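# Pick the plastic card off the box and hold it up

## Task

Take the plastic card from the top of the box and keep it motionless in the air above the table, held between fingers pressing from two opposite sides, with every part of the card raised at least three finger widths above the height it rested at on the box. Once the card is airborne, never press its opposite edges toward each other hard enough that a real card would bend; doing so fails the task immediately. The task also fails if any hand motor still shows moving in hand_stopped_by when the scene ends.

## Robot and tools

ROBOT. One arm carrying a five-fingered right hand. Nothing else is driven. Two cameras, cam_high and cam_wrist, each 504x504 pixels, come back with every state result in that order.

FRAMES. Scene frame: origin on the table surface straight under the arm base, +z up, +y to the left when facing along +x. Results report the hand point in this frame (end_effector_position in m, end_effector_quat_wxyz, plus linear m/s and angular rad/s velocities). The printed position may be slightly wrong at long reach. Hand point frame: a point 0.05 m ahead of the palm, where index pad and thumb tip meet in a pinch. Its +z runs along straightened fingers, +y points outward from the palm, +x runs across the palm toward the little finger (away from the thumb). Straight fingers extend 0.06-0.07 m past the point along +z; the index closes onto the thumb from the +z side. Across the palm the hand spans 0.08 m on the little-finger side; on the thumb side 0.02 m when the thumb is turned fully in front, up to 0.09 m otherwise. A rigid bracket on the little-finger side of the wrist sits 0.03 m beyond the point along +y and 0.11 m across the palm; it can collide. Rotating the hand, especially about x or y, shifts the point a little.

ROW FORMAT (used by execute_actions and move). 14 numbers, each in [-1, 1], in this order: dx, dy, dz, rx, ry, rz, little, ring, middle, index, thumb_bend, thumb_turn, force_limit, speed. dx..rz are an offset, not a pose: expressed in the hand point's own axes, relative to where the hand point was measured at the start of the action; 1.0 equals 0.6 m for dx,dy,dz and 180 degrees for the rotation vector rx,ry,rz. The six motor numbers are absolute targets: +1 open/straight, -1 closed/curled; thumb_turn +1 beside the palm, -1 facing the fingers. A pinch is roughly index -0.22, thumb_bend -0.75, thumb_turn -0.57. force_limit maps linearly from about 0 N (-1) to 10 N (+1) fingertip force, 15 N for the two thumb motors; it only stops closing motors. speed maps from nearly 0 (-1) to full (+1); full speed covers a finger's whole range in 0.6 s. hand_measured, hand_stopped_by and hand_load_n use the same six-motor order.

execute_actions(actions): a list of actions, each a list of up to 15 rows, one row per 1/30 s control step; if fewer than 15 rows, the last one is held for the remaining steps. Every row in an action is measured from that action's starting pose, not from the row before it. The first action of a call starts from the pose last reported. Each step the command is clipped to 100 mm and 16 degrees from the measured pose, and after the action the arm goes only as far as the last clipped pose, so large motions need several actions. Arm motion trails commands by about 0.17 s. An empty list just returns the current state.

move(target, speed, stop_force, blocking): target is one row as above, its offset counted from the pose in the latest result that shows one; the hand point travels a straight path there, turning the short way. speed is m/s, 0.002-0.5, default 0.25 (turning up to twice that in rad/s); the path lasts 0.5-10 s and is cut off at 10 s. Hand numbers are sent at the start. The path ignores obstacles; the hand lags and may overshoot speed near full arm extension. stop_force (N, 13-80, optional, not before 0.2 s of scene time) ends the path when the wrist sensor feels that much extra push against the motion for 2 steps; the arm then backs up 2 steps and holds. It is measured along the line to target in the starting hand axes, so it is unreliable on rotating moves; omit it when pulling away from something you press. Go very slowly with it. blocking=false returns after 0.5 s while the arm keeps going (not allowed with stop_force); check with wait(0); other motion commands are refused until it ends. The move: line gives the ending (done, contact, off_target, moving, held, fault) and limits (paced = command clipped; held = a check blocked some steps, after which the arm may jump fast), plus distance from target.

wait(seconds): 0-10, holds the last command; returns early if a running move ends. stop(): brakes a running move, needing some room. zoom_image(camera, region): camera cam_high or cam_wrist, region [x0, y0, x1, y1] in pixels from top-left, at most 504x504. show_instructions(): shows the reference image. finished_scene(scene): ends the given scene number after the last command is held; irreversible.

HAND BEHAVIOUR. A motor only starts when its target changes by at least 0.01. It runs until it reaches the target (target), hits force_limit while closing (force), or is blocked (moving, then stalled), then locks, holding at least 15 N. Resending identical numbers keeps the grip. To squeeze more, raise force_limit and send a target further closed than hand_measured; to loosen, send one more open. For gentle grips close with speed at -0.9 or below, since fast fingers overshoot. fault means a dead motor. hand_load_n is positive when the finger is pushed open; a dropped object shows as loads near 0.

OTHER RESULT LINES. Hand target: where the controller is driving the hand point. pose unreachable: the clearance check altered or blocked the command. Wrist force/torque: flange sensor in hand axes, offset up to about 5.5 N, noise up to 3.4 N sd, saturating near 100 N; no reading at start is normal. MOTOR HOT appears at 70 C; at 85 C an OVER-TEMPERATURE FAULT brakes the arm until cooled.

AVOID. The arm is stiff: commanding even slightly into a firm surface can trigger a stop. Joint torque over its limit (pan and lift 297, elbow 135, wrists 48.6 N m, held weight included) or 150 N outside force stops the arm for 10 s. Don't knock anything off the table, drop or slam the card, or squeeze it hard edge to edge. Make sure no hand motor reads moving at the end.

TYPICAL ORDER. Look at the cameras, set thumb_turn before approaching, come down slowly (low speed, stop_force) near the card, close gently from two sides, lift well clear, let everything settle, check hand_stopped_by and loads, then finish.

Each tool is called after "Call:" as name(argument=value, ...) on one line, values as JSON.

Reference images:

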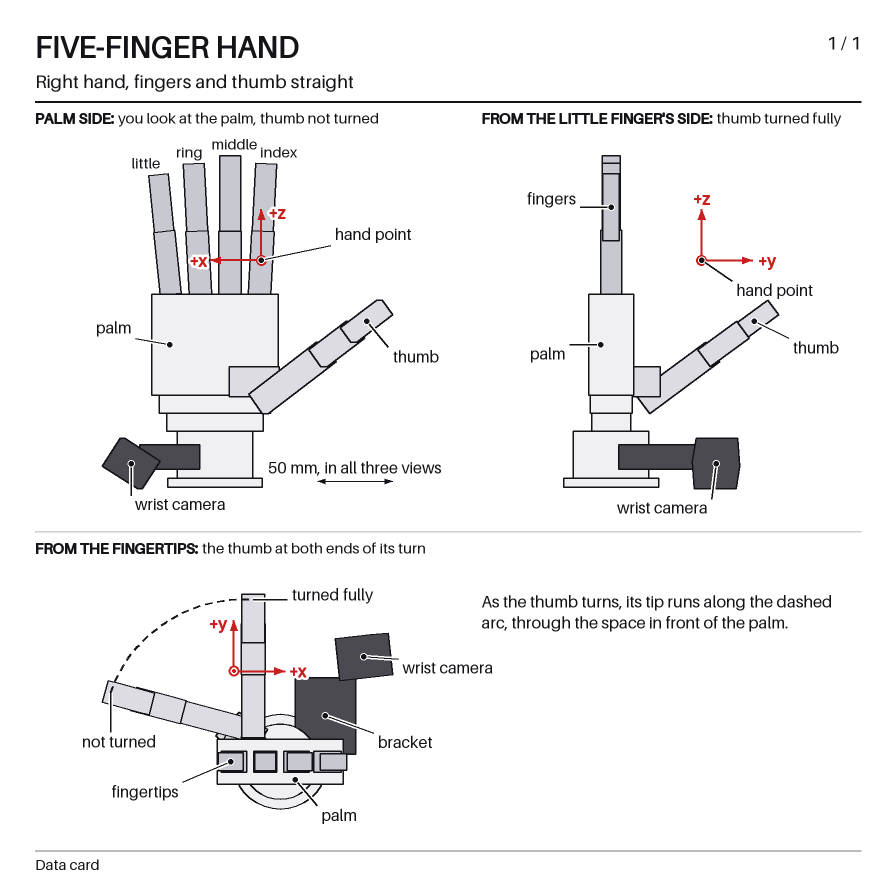

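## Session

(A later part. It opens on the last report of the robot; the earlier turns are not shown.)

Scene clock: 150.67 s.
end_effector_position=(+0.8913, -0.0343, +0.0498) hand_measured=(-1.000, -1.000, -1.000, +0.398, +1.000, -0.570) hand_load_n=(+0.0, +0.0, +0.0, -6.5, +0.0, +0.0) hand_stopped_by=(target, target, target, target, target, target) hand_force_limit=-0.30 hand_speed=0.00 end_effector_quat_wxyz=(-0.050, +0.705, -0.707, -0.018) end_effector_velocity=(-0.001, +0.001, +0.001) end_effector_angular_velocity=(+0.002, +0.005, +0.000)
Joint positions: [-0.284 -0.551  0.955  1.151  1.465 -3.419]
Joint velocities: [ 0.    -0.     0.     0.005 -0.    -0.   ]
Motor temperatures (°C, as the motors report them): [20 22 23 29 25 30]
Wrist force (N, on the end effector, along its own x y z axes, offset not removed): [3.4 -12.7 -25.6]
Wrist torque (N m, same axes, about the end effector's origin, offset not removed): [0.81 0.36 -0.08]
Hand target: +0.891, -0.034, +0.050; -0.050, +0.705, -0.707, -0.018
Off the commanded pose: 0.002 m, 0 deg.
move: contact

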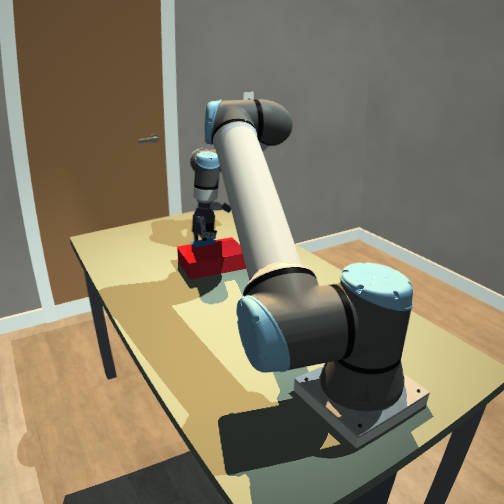

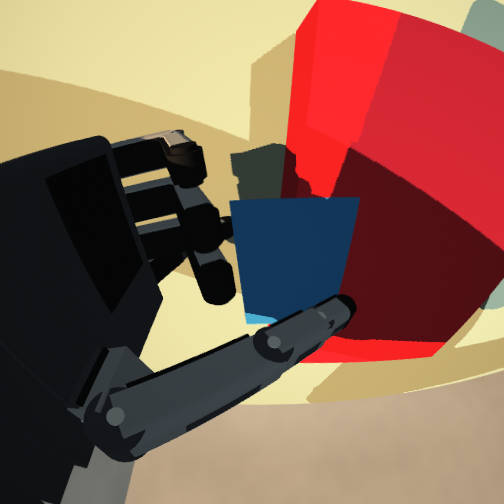

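Call:
move(target=[0,0,-0.022,0,0,0,-1,-1,-1,0.2,1,-0.57,-0.3,-0.3], speed=0.02)

Call:
move(target=[0,0.04,0,0,0,0,-1,-1,-1,0.2,1,-0.57,-0.3,-0.3], speed=0.015)

Call:
zoom_image(camera="cam_high", region=[140,180,340,340])

Scene clock: 152.37 s.
end_effector_position=(+0.8908, -0.0356, +0.0627) hand_measured=(-1.000, -1.000, -1.000, +0.200, +1.000, -0.570) hand_load_n=(+0.0, +0.0, +0.0, +0.0, +0.0, +0.0) hand_stopped_by=(target, target, target, target, target, target) hand_force_limit=-0.30 hand_speed=-0.30 end_effector_quat_wxyz=(-0.050, +0.705, -0.707, -0.018) end_effector_velocity=(-0.000, -0.001, +0.001) end_effector_angular_velocity=(+0.001, +0.001, -0.001)
Joint positions: [-0.285 -0.562  0.952  1.165  1.465 -3.421]
Joint velocities: [-0.001 -0.001 -0.     0.002 -0.    -0.   ]
Motor temperatures (°C, as the motors report them): [20 22 23 29 25 30]
Wrist force (N, on the end effector, along its own x y z axes, offset not removed): [2.0 -4.3 -3.1]
Wrist torque (N m, same axes, about the end effector's origin, offset not removed): [-0.28 0.26 -0.27]
Hand target: +0.891, -0.036, +0.063; -0.050, +0.705, -0.707, -0.018
Off the commanded pose: 0.000 m, 0 deg.
move: done

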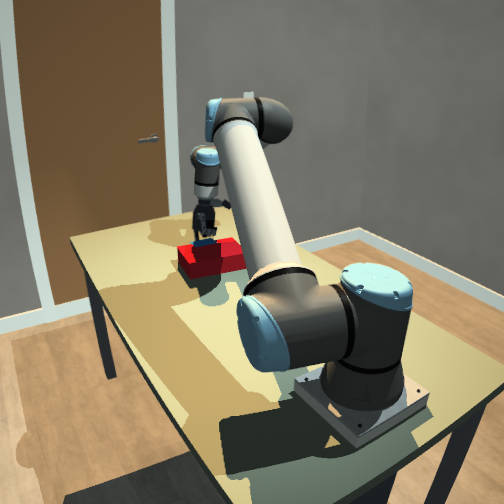

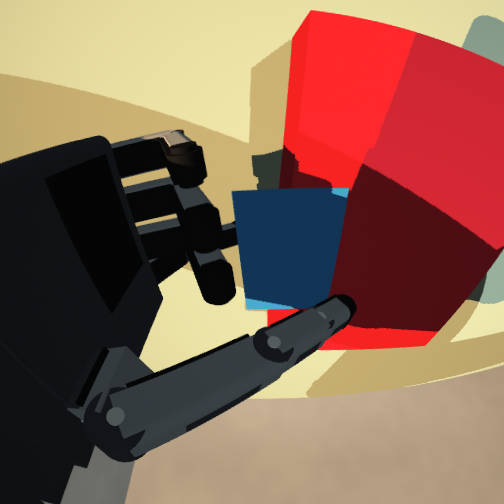

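Scene clock: 154.23 s.
end_effector_position=(+0.8669, -0.0355, +0.0617) hand_measured=(-1.000, -1.000, -1.000, +0.200, +1.000, -0.570) hand_load_n=(+0.0, +0.0, +0.0, +0.5, +0.0, +0.0) hand_stopped_by=(target, target, target, target, target, target) hand_force_limit=-0.30 hand_speed=-0.30 end_effector_quat_wxyz=(-0.050, +0.705, -0.707, -0.018) end_effector_velocity=(-0.002, -0.001, +0.000) end_effector_angular_velocity=(+0.000, -0.000, -0.001)
Joint positions: [-0.293 -0.604  1.037  1.123  1.465 -3.428]
Joint velocities: [-0.002 -0.004  0.007 -0.003 -0.    -0.   ]
Motor temperatures (°C, as the motors report them): [20 22 23 29 25 30]
Wrist force (N, on the end effector, along its own x y z axes, offset not removed): [1.3 -2.9 -6.1]
Wrist torque (N m, same axes, about the end effector's origin, offset not removed): [0.33 0.37 -0.09]
Hand target: +0.867, -0.035, +0.062; -0.050, +0.705, -0.707, -0.018
Off the commanded pose: 0.000 m, 0 deg.
move: done

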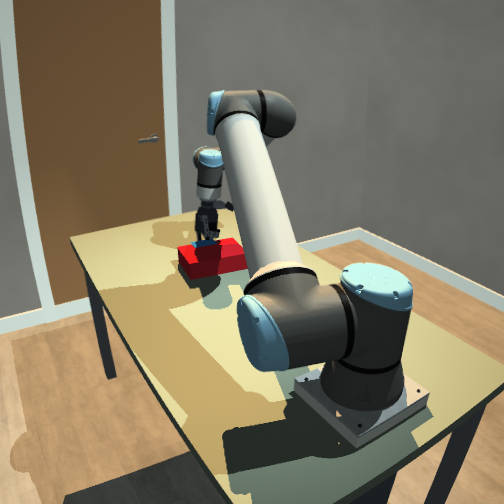

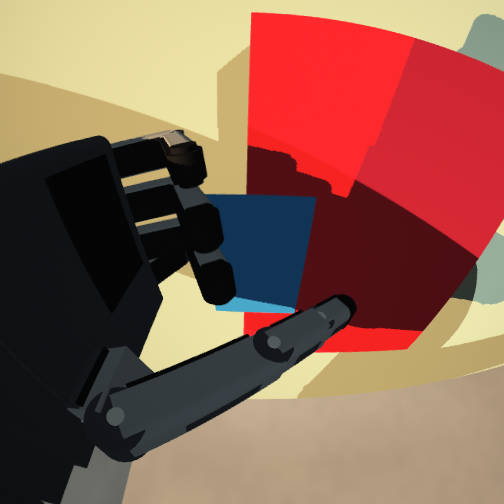

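Region (140, 180, 340, 340) of cam_high's 504x504 image, scaled by 2.520, with more detail than that image has; it fills the top 403 rows of this view, and the rest is white.

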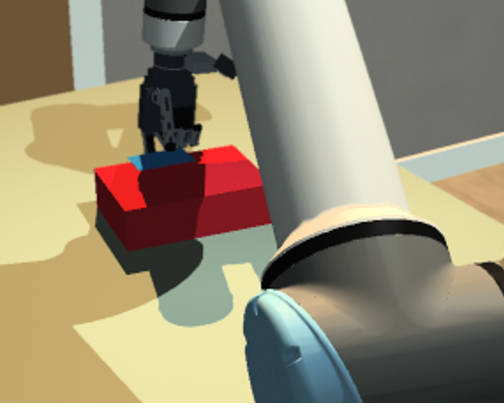

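Call:
move(target=[0,-0.004,0,0,0,0,-1,-1,-1,0.2,-0.75,-0.57,-0.2,-0.6])

Call:
move(target=[0,0,0,0,0,0,-1,-1,-1,-0.4,-0.75,-0.57,-0.2,-0.8])

Call:
zoom_image(camera="cam_high", region=[140,180,340,340])

Scene clock: 158.90 s.
end_effector_position=(+0.8693, -0.0355, +0.0618) hand_measured=(-1.000, -1.000, -1.000, +0.200, -0.602, -0.570) hand_load_n=(+0.0, +0.0, +0.0, +0.0, +6.0, +1.5) hand_stopped_by=(target, target, target, target, force, target) hand_force_limit=-0.20 hand_speed=-0.60 end_effector_quat_wxyz=(-0.050, +0.705, -0.707, -0.018) end_effector_velocity=(-0.000, -0.000, -0.001) end_effector_angular_velocity=(+0.000, +0.001, -0.001)
Joint positions: [-0.292 -0.6    1.029  1.127  1.465 -3.428]
Joint velocities: [-0.001  0.001 -0.    -0.    -0.     0.   ]
Motor temperatures (°C, as the motors report them): [20 22 23 29 25 30]
Wrist force (N, on the end effector, along its own x y z axes, offset not removed): [-1.1 -2.2 -12.2]
Wrist torque (N m, same axes, about the end effector's origin, offset not removed): [-0.06 0.57 -0.36]
Hand target: +0.869, -0.036, +0.062; -0.050, +0.705, -0.707, -0.018
Off the commanded pose: 0.000 m, 0 deg.
move: done

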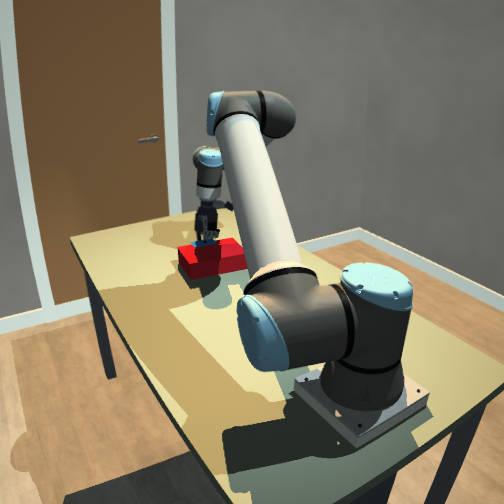

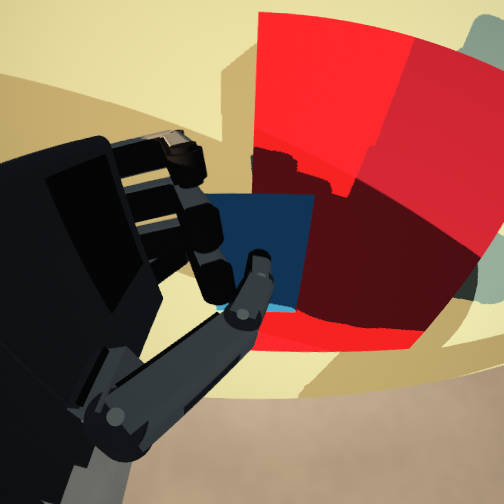

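Scene clock: 159.40 s.
end_effector_position=(+0.8693, -0.0355, +0.0618) hand_measured=(-1.000, -1.000, -1.000, +0.126, -0.602, -0.570) hand_load_n=(+0.0, +0.0, +0.0, +5.0, +6.5, +1.5) hand_stopped_by=(target, target, target, force, force, target) hand_force_limit=-0.20 hand_speed=-0.80 end_effector_quat_wxyz=(-0.050, +0.705, -0.707, -0.018) end_effector_velocity=(+0.000, +0.000, +0.001) end_effector_angular_velocity=(-0.000, -0.002, +0.001)
Joint positions: [-0.292 -0.6    1.029  1.127  1.465 -3.428]
Joint velocities: [ 0.001 -0.001 -0.    -0.    -0.     0.   ]
Motor temperatures (°C, as the motors report them): [20 22 23 29 25 30]
Wrist force (N, on the end effector, along its own x y z axes, offset not removed): [-0.7 -2.0 -11.3]
Wrist torque (N m, same axes, about the end effector's origin, offset not removed): [0.56 0.71 -0.19]
Hand target: +0.869, -0.035, +0.062; -0.050, +0.705, -0.707, -0.018
Off the commanded pose: 0.000 m, 0 deg.
move: done

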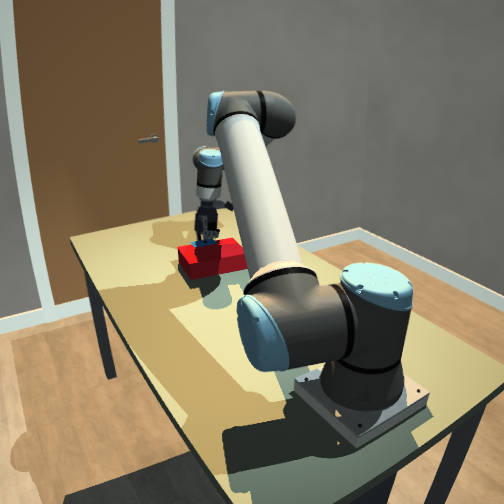

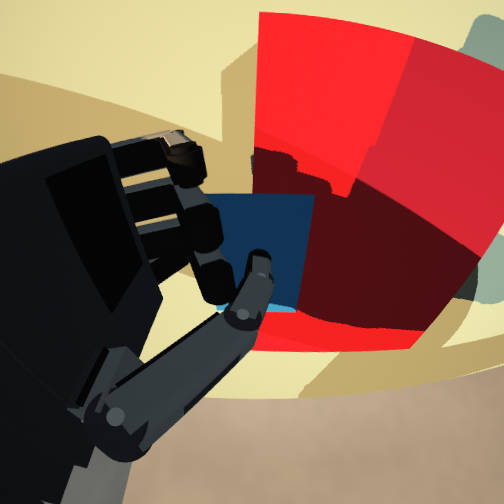

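Region (140, 180, 340, 340) of cam_high's 504x504 image, scaled by 2.520, with more detail than that image has; it fills the top 403 rows of this view, and the rest is white.

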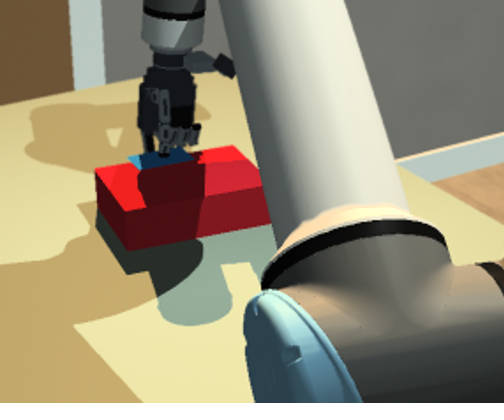

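Call:
move(target=[0,-0.01,-0.03,0,0,0,-1,-1,-1,-0.4,-0.75,-0.57,-0.2,-0.8], speed=0.01)

Call:
zoom_image(camera="cam_high", region=[140,180,340,340])

Scene clock: 162.07 s.
end_effector_position=(+0.8745, -0.0373, +0.0798) hand_measured=(-1.000, -1.000, -1.000, +0.124, -0.606, -0.570) hand_load_n=(+0.0, +0.0, +0.0, +0.0, +0.0, +0.0) hand_stopped_by=(target, target, target, force, force, target) hand_force_limit=-0.20 hand_speed=-0.80 end_effector_quat_wxyz=(-0.050, +0.705, -0.707, -0.018) end_effector_velocity=(+0.000, -0.000, +0.001) end_effector_angular_velocity=(+0.000, +0.001, -0.000)
Joint positions: [-0.292 -0.604  1.003  1.157  1.465 -3.428]
Joint velocities: [-0.     0.    -0.002  0.003  0.    -0.   ]
Motor temperatures (°C, as the motors report them): [20 22 23 29 25 30]
Wrist force (N, on the end effector, along its own x y z axes, offset not removed): [-0.5 -1.4 -3.6]
Wrist torque (N m, same axes, about the end effector's origin, offset not removed): [0.20 0.52 -0.34]
Hand target: +0.875, -0.037, +0.080; -0.050, +0.705, -0.707, -0.018
Off the commanded pose: 0.000 m, 0 deg.
move: done

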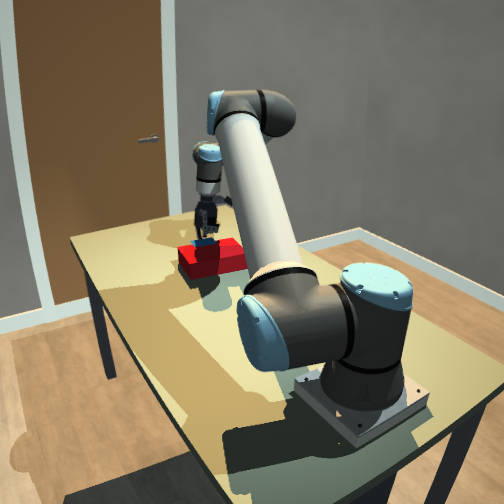

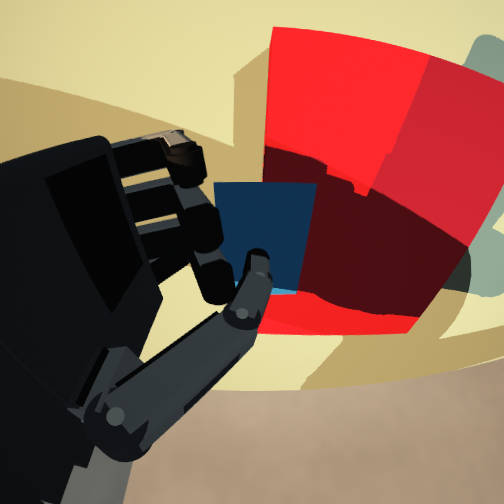

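Region (140, 180, 340, 340) of cam_high's 504x504 image, scaled by 2.520, with more detail than that image has; it fills the top 403 rows of this view, and the rest is white.

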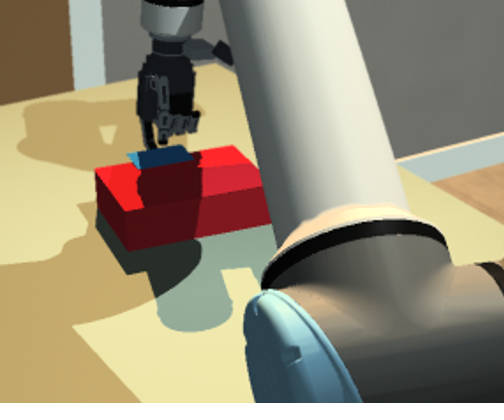

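Call:
move(target=[0.03,-0.03,0,0,0,0,-1,-1,-1,0.25,1,-0.57,-0.2,0], speed=0.03)

Call:
move(target=[0,0,0.017,0,0,0,-1,-1,-1,0.25,1,-0.57,-0.2,0], speed=0.02)

Call:
move(target=[0,0.028,0,0,0,0,-1,-1,-1,0.25,1,-0.57,-0.2,0], speed=0.015)

Call:
move(target=[0,0,0,0,0,0,-1,-1,-1,0.25,-0.72,-0.57,-0.2,-0.6])

Call:
move(target=[0,0,0,0,0,0,-1,-1,-1,-0.4,-0.72,-0.57,-0.2,-0.8])

Scene clock: 164.77 s.
end_effector_position=(+0.8925, -0.0553, +0.0789) hand_measured=(-1.000, -1.000, -1.000, +0.250, +1.000, -0.570) hand_load_n=(+0.0, +0.0, +0.0, +0.0, +0.0, +0.0) hand_stopped_by=(target, target, target, target, target, target) hand_force_limit=-0.20 hand_speed=0.00 end_effector_quat_wxyz=(-0.050, +0.705, -0.707, -0.018) end_effector_velocity=(-0.000, +0.000, -0.001) end_effector_angular_velocity=(+0.000, +0.001, -0.000)
Joint positions: [-0.305 -0.566  0.93   1.193  1.465 -3.441]
Joint velocities: [0. 0. 0. 0. 0. 0.]
Motor temperatures (°C, as the motors report them): [20 22 23 29 25 30]
Wrist force (N, on the end effector, along its own x y z axes, offset not removed): [3.8 -3.7 -3.8]
Wrist torque (N m, same axes, about the end effector's origin, offset not removed): [-0.11 0.01 -0.13]
Hand target: +0.892, -0.055, +0.079; -0.050, +0.705, -0.707, -0.018
Off the commanded pose: 0.000 m, 0 deg.
move: done

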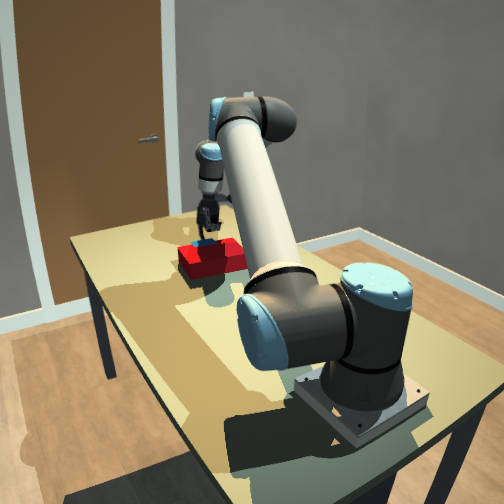

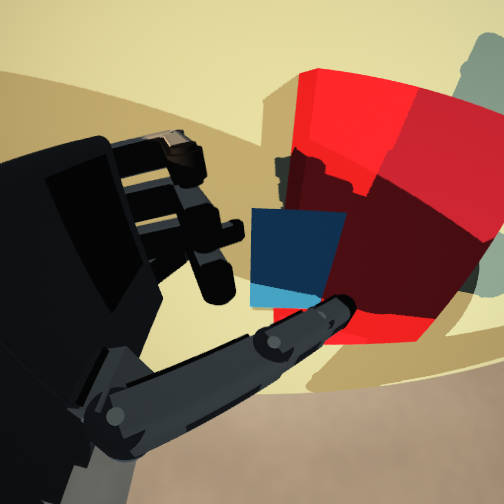

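Scene clock: 165.53 s.
end_effector_position=(+0.8929, -0.0543, +0.0689) hand_measured=(-1.000, -1.000, -1.000, +0.250, +1.000, -0.570) hand_load_n=(+0.0, +0.0, +0.0, +0.0, +0.0, +0.0) hand_stopped_by=(target, target, target, target, target, target) hand_force_limit=-0.20 hand_speed=0.00 end_effector_quat_wxyz=(-0.050, +0.705, -0.707, -0.018) end_effector_velocity=(+0.000, -0.001, -0.002) end_effector_angular_velocity=(+0.000, -0.000, -0.001)
Joint positions: [-0.304 -0.558  0.934  1.182  1.465 -3.44 ]
Joint velocities: [-0.001  0.001  0.001 -0.002 -0.     0.   ]
Motor temperatures (°C, as the motors report them): [20 22 23 29 25 30]
Wrist force (N, on the end effector, along its own x y z axes, offset not removed): [-1.2 -1.5 -3.6]
Wrist torque (N m, same axes, about the end effector's origin, offset not removed): [0.17 0.72 -0.34]
Hand target: +0.893, -0.054, +0.069; -0.050, +0.705, -0.707, -0.018
Off the commanded pose: 0.000 m, 0 deg.
move: done

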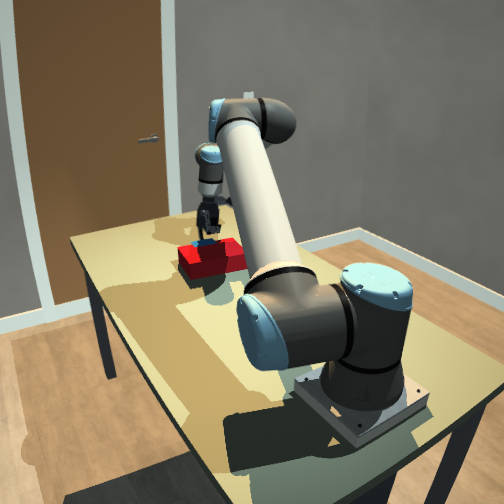

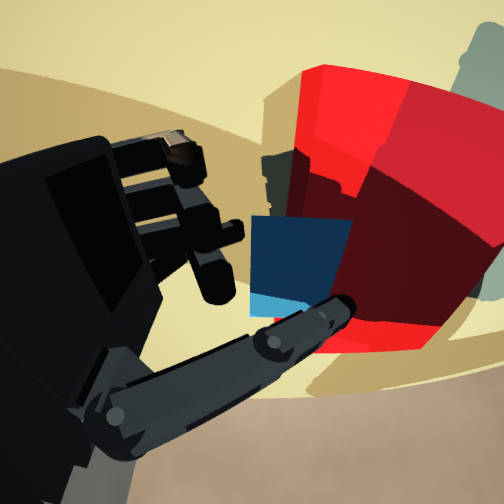

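Scene clock: 166.90 s.
end_effector_position=(+0.8763, -0.0542, +0.0682) hand_measured=(-1.000, -1.000, -1.000, +0.250, +1.000, -0.570) hand_load_n=(+0.0, +0.0, +0.0, +0.0, +0.0, +0.0) hand_stopped_by=(target, target, target, target, target, target) hand_force_limit=-0.20 hand_speed=0.00 end_effector_quat_wxyz=(-0.050, +0.705, -0.707, -0.018) end_effector_velocity=(-0.002, -0.000, -0.000) end_effector_angular_velocity=(-0.000, -0.000, -0.000)
Joint positions: [-0.309 -0.589  0.995  1.152  1.464 -3.445]
Joint velocities: [-0.001 -0.003  0.006 -0.003  0.    -0.001]
Motor temperatures (°C, as the motors report them): [20 22 23 29 25 30]
Wrist force (N, on the end effector, along its own x y z axes, offset not removed): [0.4 0.4 -1.9]
Wrist torque (N m, same axes, about the end effector's origin, offset not removed): [0.38 0.38 -0.19]
Hand target: +0.876, -0.054, +0.068; -0.050, +0.705, -0.707, -0.018
Off the commanded pose: 0.000 m, 0 deg.
move: done

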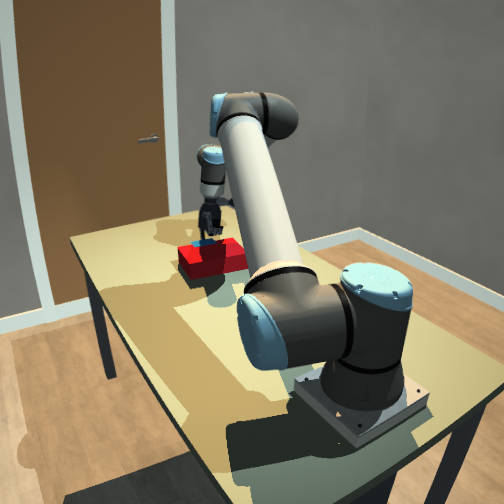

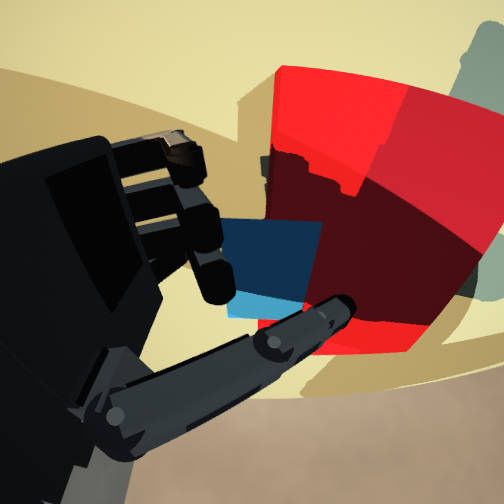

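Scene clock: 171.27 s.
end_effector_position=(+0.8763, -0.0542, +0.0682) hand_measured=(-1.000, -1.000, -1.000, +0.250, -0.720, -0.570) hand_load_n=(+0.0, +0.0, +0.0, +0.0, +0.0, +0.0) hand_stopped_by=(target, target, target, target, target, target) hand_force_limit=-0.20 hand_speed=-0.60 end_effector_quat_wxyz=(-0.050, +0.705, -0.707, -0.018) end_effector_velocity=(+0.000, +0.000, +0.001) end_effector_angular_velocity=(-0.000, -0.001, +0.000)
Joint positions: [-0.309 -0.589  0.995  1.152  1.464 -3.445]
Joint velocities: [ 0.    -0.001 -0.    -0.    -0.     0.   ]
Motor temperatures (°C, as the motors report them): [20 22 23 29 25 30]
Wrist force (N, on the end effector, along its own x y z axes, offset not removed): [0.1 -1.6 -4.5]
Wrist torque (N m, same axes, about the end effector's origin, offset not removed): [0.19 0.53 -0.29]
Hand target: +0.876, -0.054, +0.068; -0.050, +0.705, -0.707, -0.018
Off the commanded pose: 0.000 m, 0 deg.
move: done

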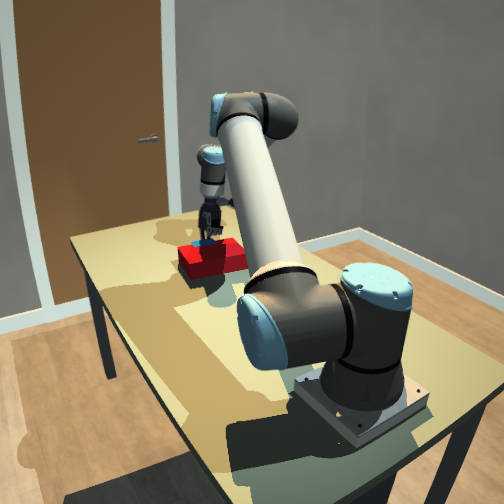

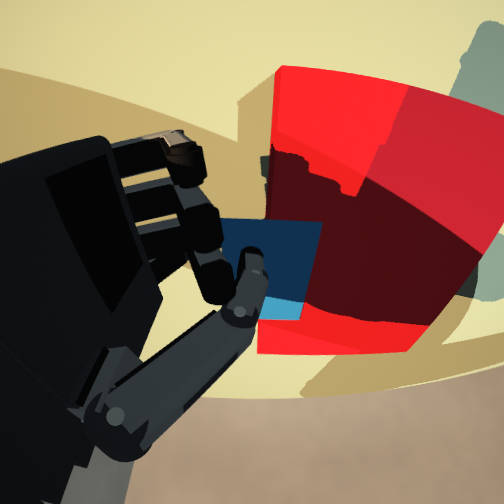

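Scene clock: 172.93 s.
end_effector_position=(+0.8763, -0.0542, +0.0682) hand_measured=(-1.000, -1.000, -1.000, -0.214, -0.720, -0.570) hand_load_n=(+0.0, +0.0, +0.0, +4.0, +0.0, -0.5) hand_stopped_by=(target, target, target, force, target, target) hand_force_limit=-0.20 hand_speed=-0.80 end_effector_quat_wxyz=(-0.050, +0.705, -0.707, -0.018) end_effector_velocity=(+0.000, -0.000, +0.001) end_effector_angular_velocity=(-0.000, -0.002, -0.000)
Joint positions: [-0.309 -0.589  0.995  1.152  1.464 -3.445]
Joint velocities: [-0.    -0.001 -0.001  0.    -0.    -0.   ]
Motor temperatures (°C, as the motors report them): [20 22 23 29 25 30]
Wrist force (N, on the end effector, along its own x y z axes, offset not removed): [-0.8 -3.3 -1.0]
Wrist torque (N m, same axes, about the end effector's origin, offset not removed): [-0.09 0.59 -0.37]
Hand target: +0.876, -0.054, +0.068; -0.050, +0.705, -0.707, -0.018
Off the commanded pose: 0.000 m, 0 deg.
move: done

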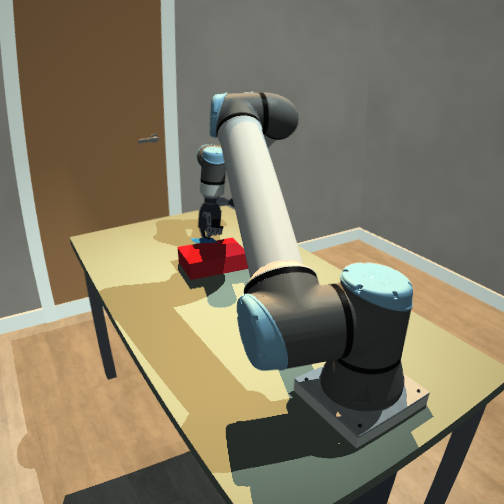

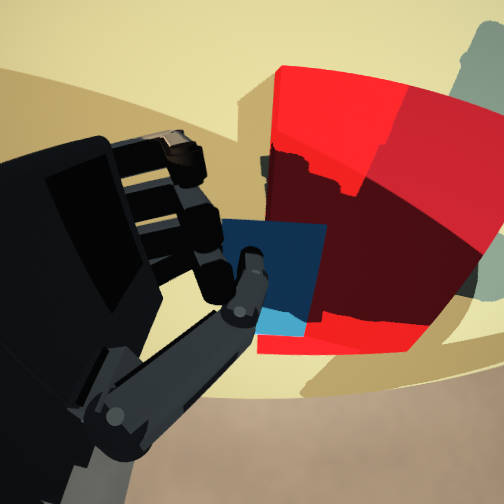

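Pinched. Lifting.

Call:
move(target=[0,-0.02,-0.2,0,0,0,-1,-1,-1,-0.4,-0.72,-0.57,-0.2,-0.8], speed=0.04)

Call:
zoom_image(camera="cam_high", region=[140,140,340,340])

Scene clock: 176.80 s.
end_effector_position=(+0.8829, -0.0659, +0.1879) hand_measured=(-1.000, -1.000, -1.000, -0.214, -0.720, -0.570) hand_load_n=(+0.0, +0.0, +0.0, +4.0, +0.0, -0.5) hand_stopped_by=(target, target, target, force, target, target) hand_force_limit=-0.20 hand_speed=-0.80 end_effector_quat_wxyz=(-0.050, +0.705, -0.707, -0.018) end_effector_velocity=(+0.000, -0.000, +0.002) end_effector_angular_velocity=(+0.000, +0.001, +0.000)
Joint positions: [-0.319 -0.649  0.89   1.318  1.464 -3.455]
Joint velocities: [-0.    -0.    -0.003  0.003 -0.    -0.   ]
Motor temperatures (°C, as the motors report them): [20 22 23 29 25 30]
Wrist force (N, on the end effector, along its own x y z axes, offset not removed): [0.5 -2.5 -4.2]
Wrist torque (N m, same axes, about the end effector's origin, offset not removed): [-0.03 0.54 -0.25]
Hand target: +0.883, -0.066, +0.188; -0.050, +0.705, -0.707, -0.018
Off the commanded pose: 0.000 m, 0 deg.
move: done

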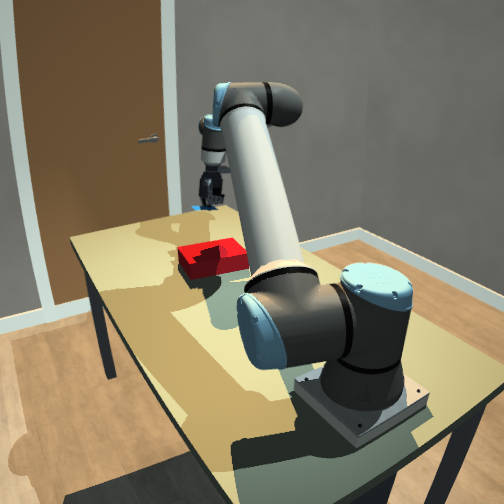

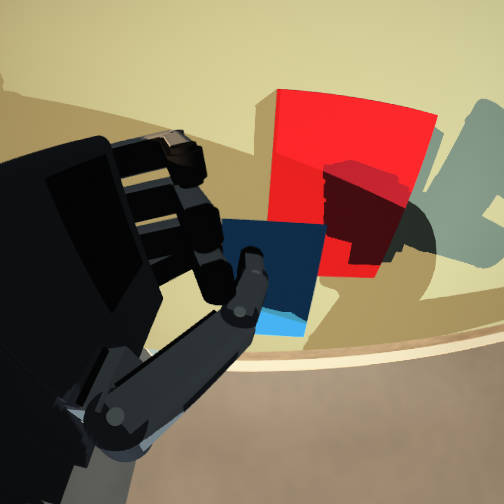

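Region (140, 140, 340, 340) of cam_high's 504x504 image, scaled by 2.520, with more detail than that image has.

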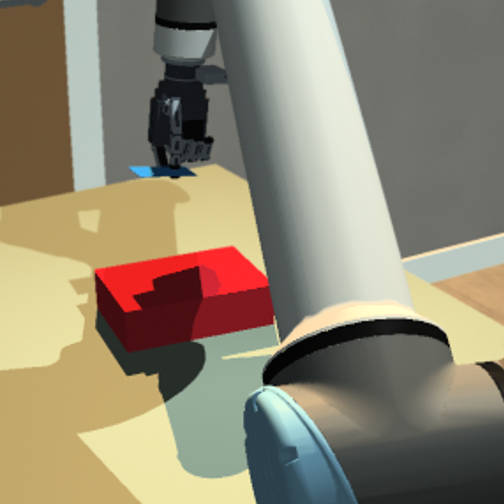

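Table edge is near; moving inward for safety.

Call:
move(target=[0,0.15,0,0,0,0,-1,-1,-1,-0.4,-0.72,-0.57,-0.2,-0.8], speed=0.06)

Call:
finished_scene(scene=1)

Scene clock: 179.53 s.
end_effector_position=(+0.7932, -0.0656, +0.1839) hand_measured=(-1.000, -1.000, -1.000, -0.214, -0.720, -0.570) hand_load_n=(+0.0, +0.0, +0.0, +4.0, +0.0, -0.5) hand_stopped_by=(target, target, target, force, target, target) hand_force_limit=-0.20 hand_speed=-0.80 end_effector_quat_wxyz=(-0.050, +0.705, -0.707, -0.018) end_effector_velocity=(-0.003, -0.000, -0.001) end_effector_angular_velocity=(+0.001, +0.002, -0.000)
Joint positions: [-0.352 -0.81   1.194  1.179  1.464 -3.488]
Joint velocities: [-0.001 -0.002  0.008 -0.003  0.    -0.001]
Motor temperatures (°C, as the motors report them): [20 22 23 29 25 30]
Wrist force (N, on the end effector, along its own x y z axes, offset not removed): [-0.4 -2.5 -2.3]
Wrist torque (N m, same axes, about the end effector's origin, offset not removed): [-0.02 0.58 -0.33]
Hand target: +0.793, -0.066, +0.184; -0.050, +0.705, -0.707, -0.018
Off the commanded pose: 0.000 m, 0 deg.
move: done

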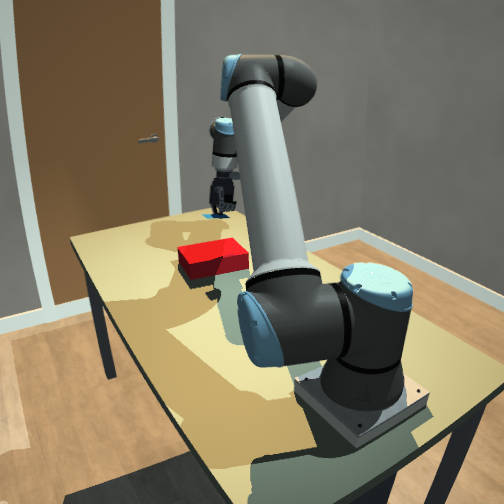

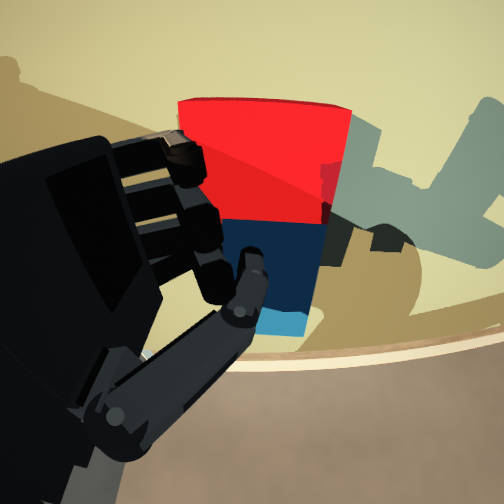

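The scene is finished: the task was done.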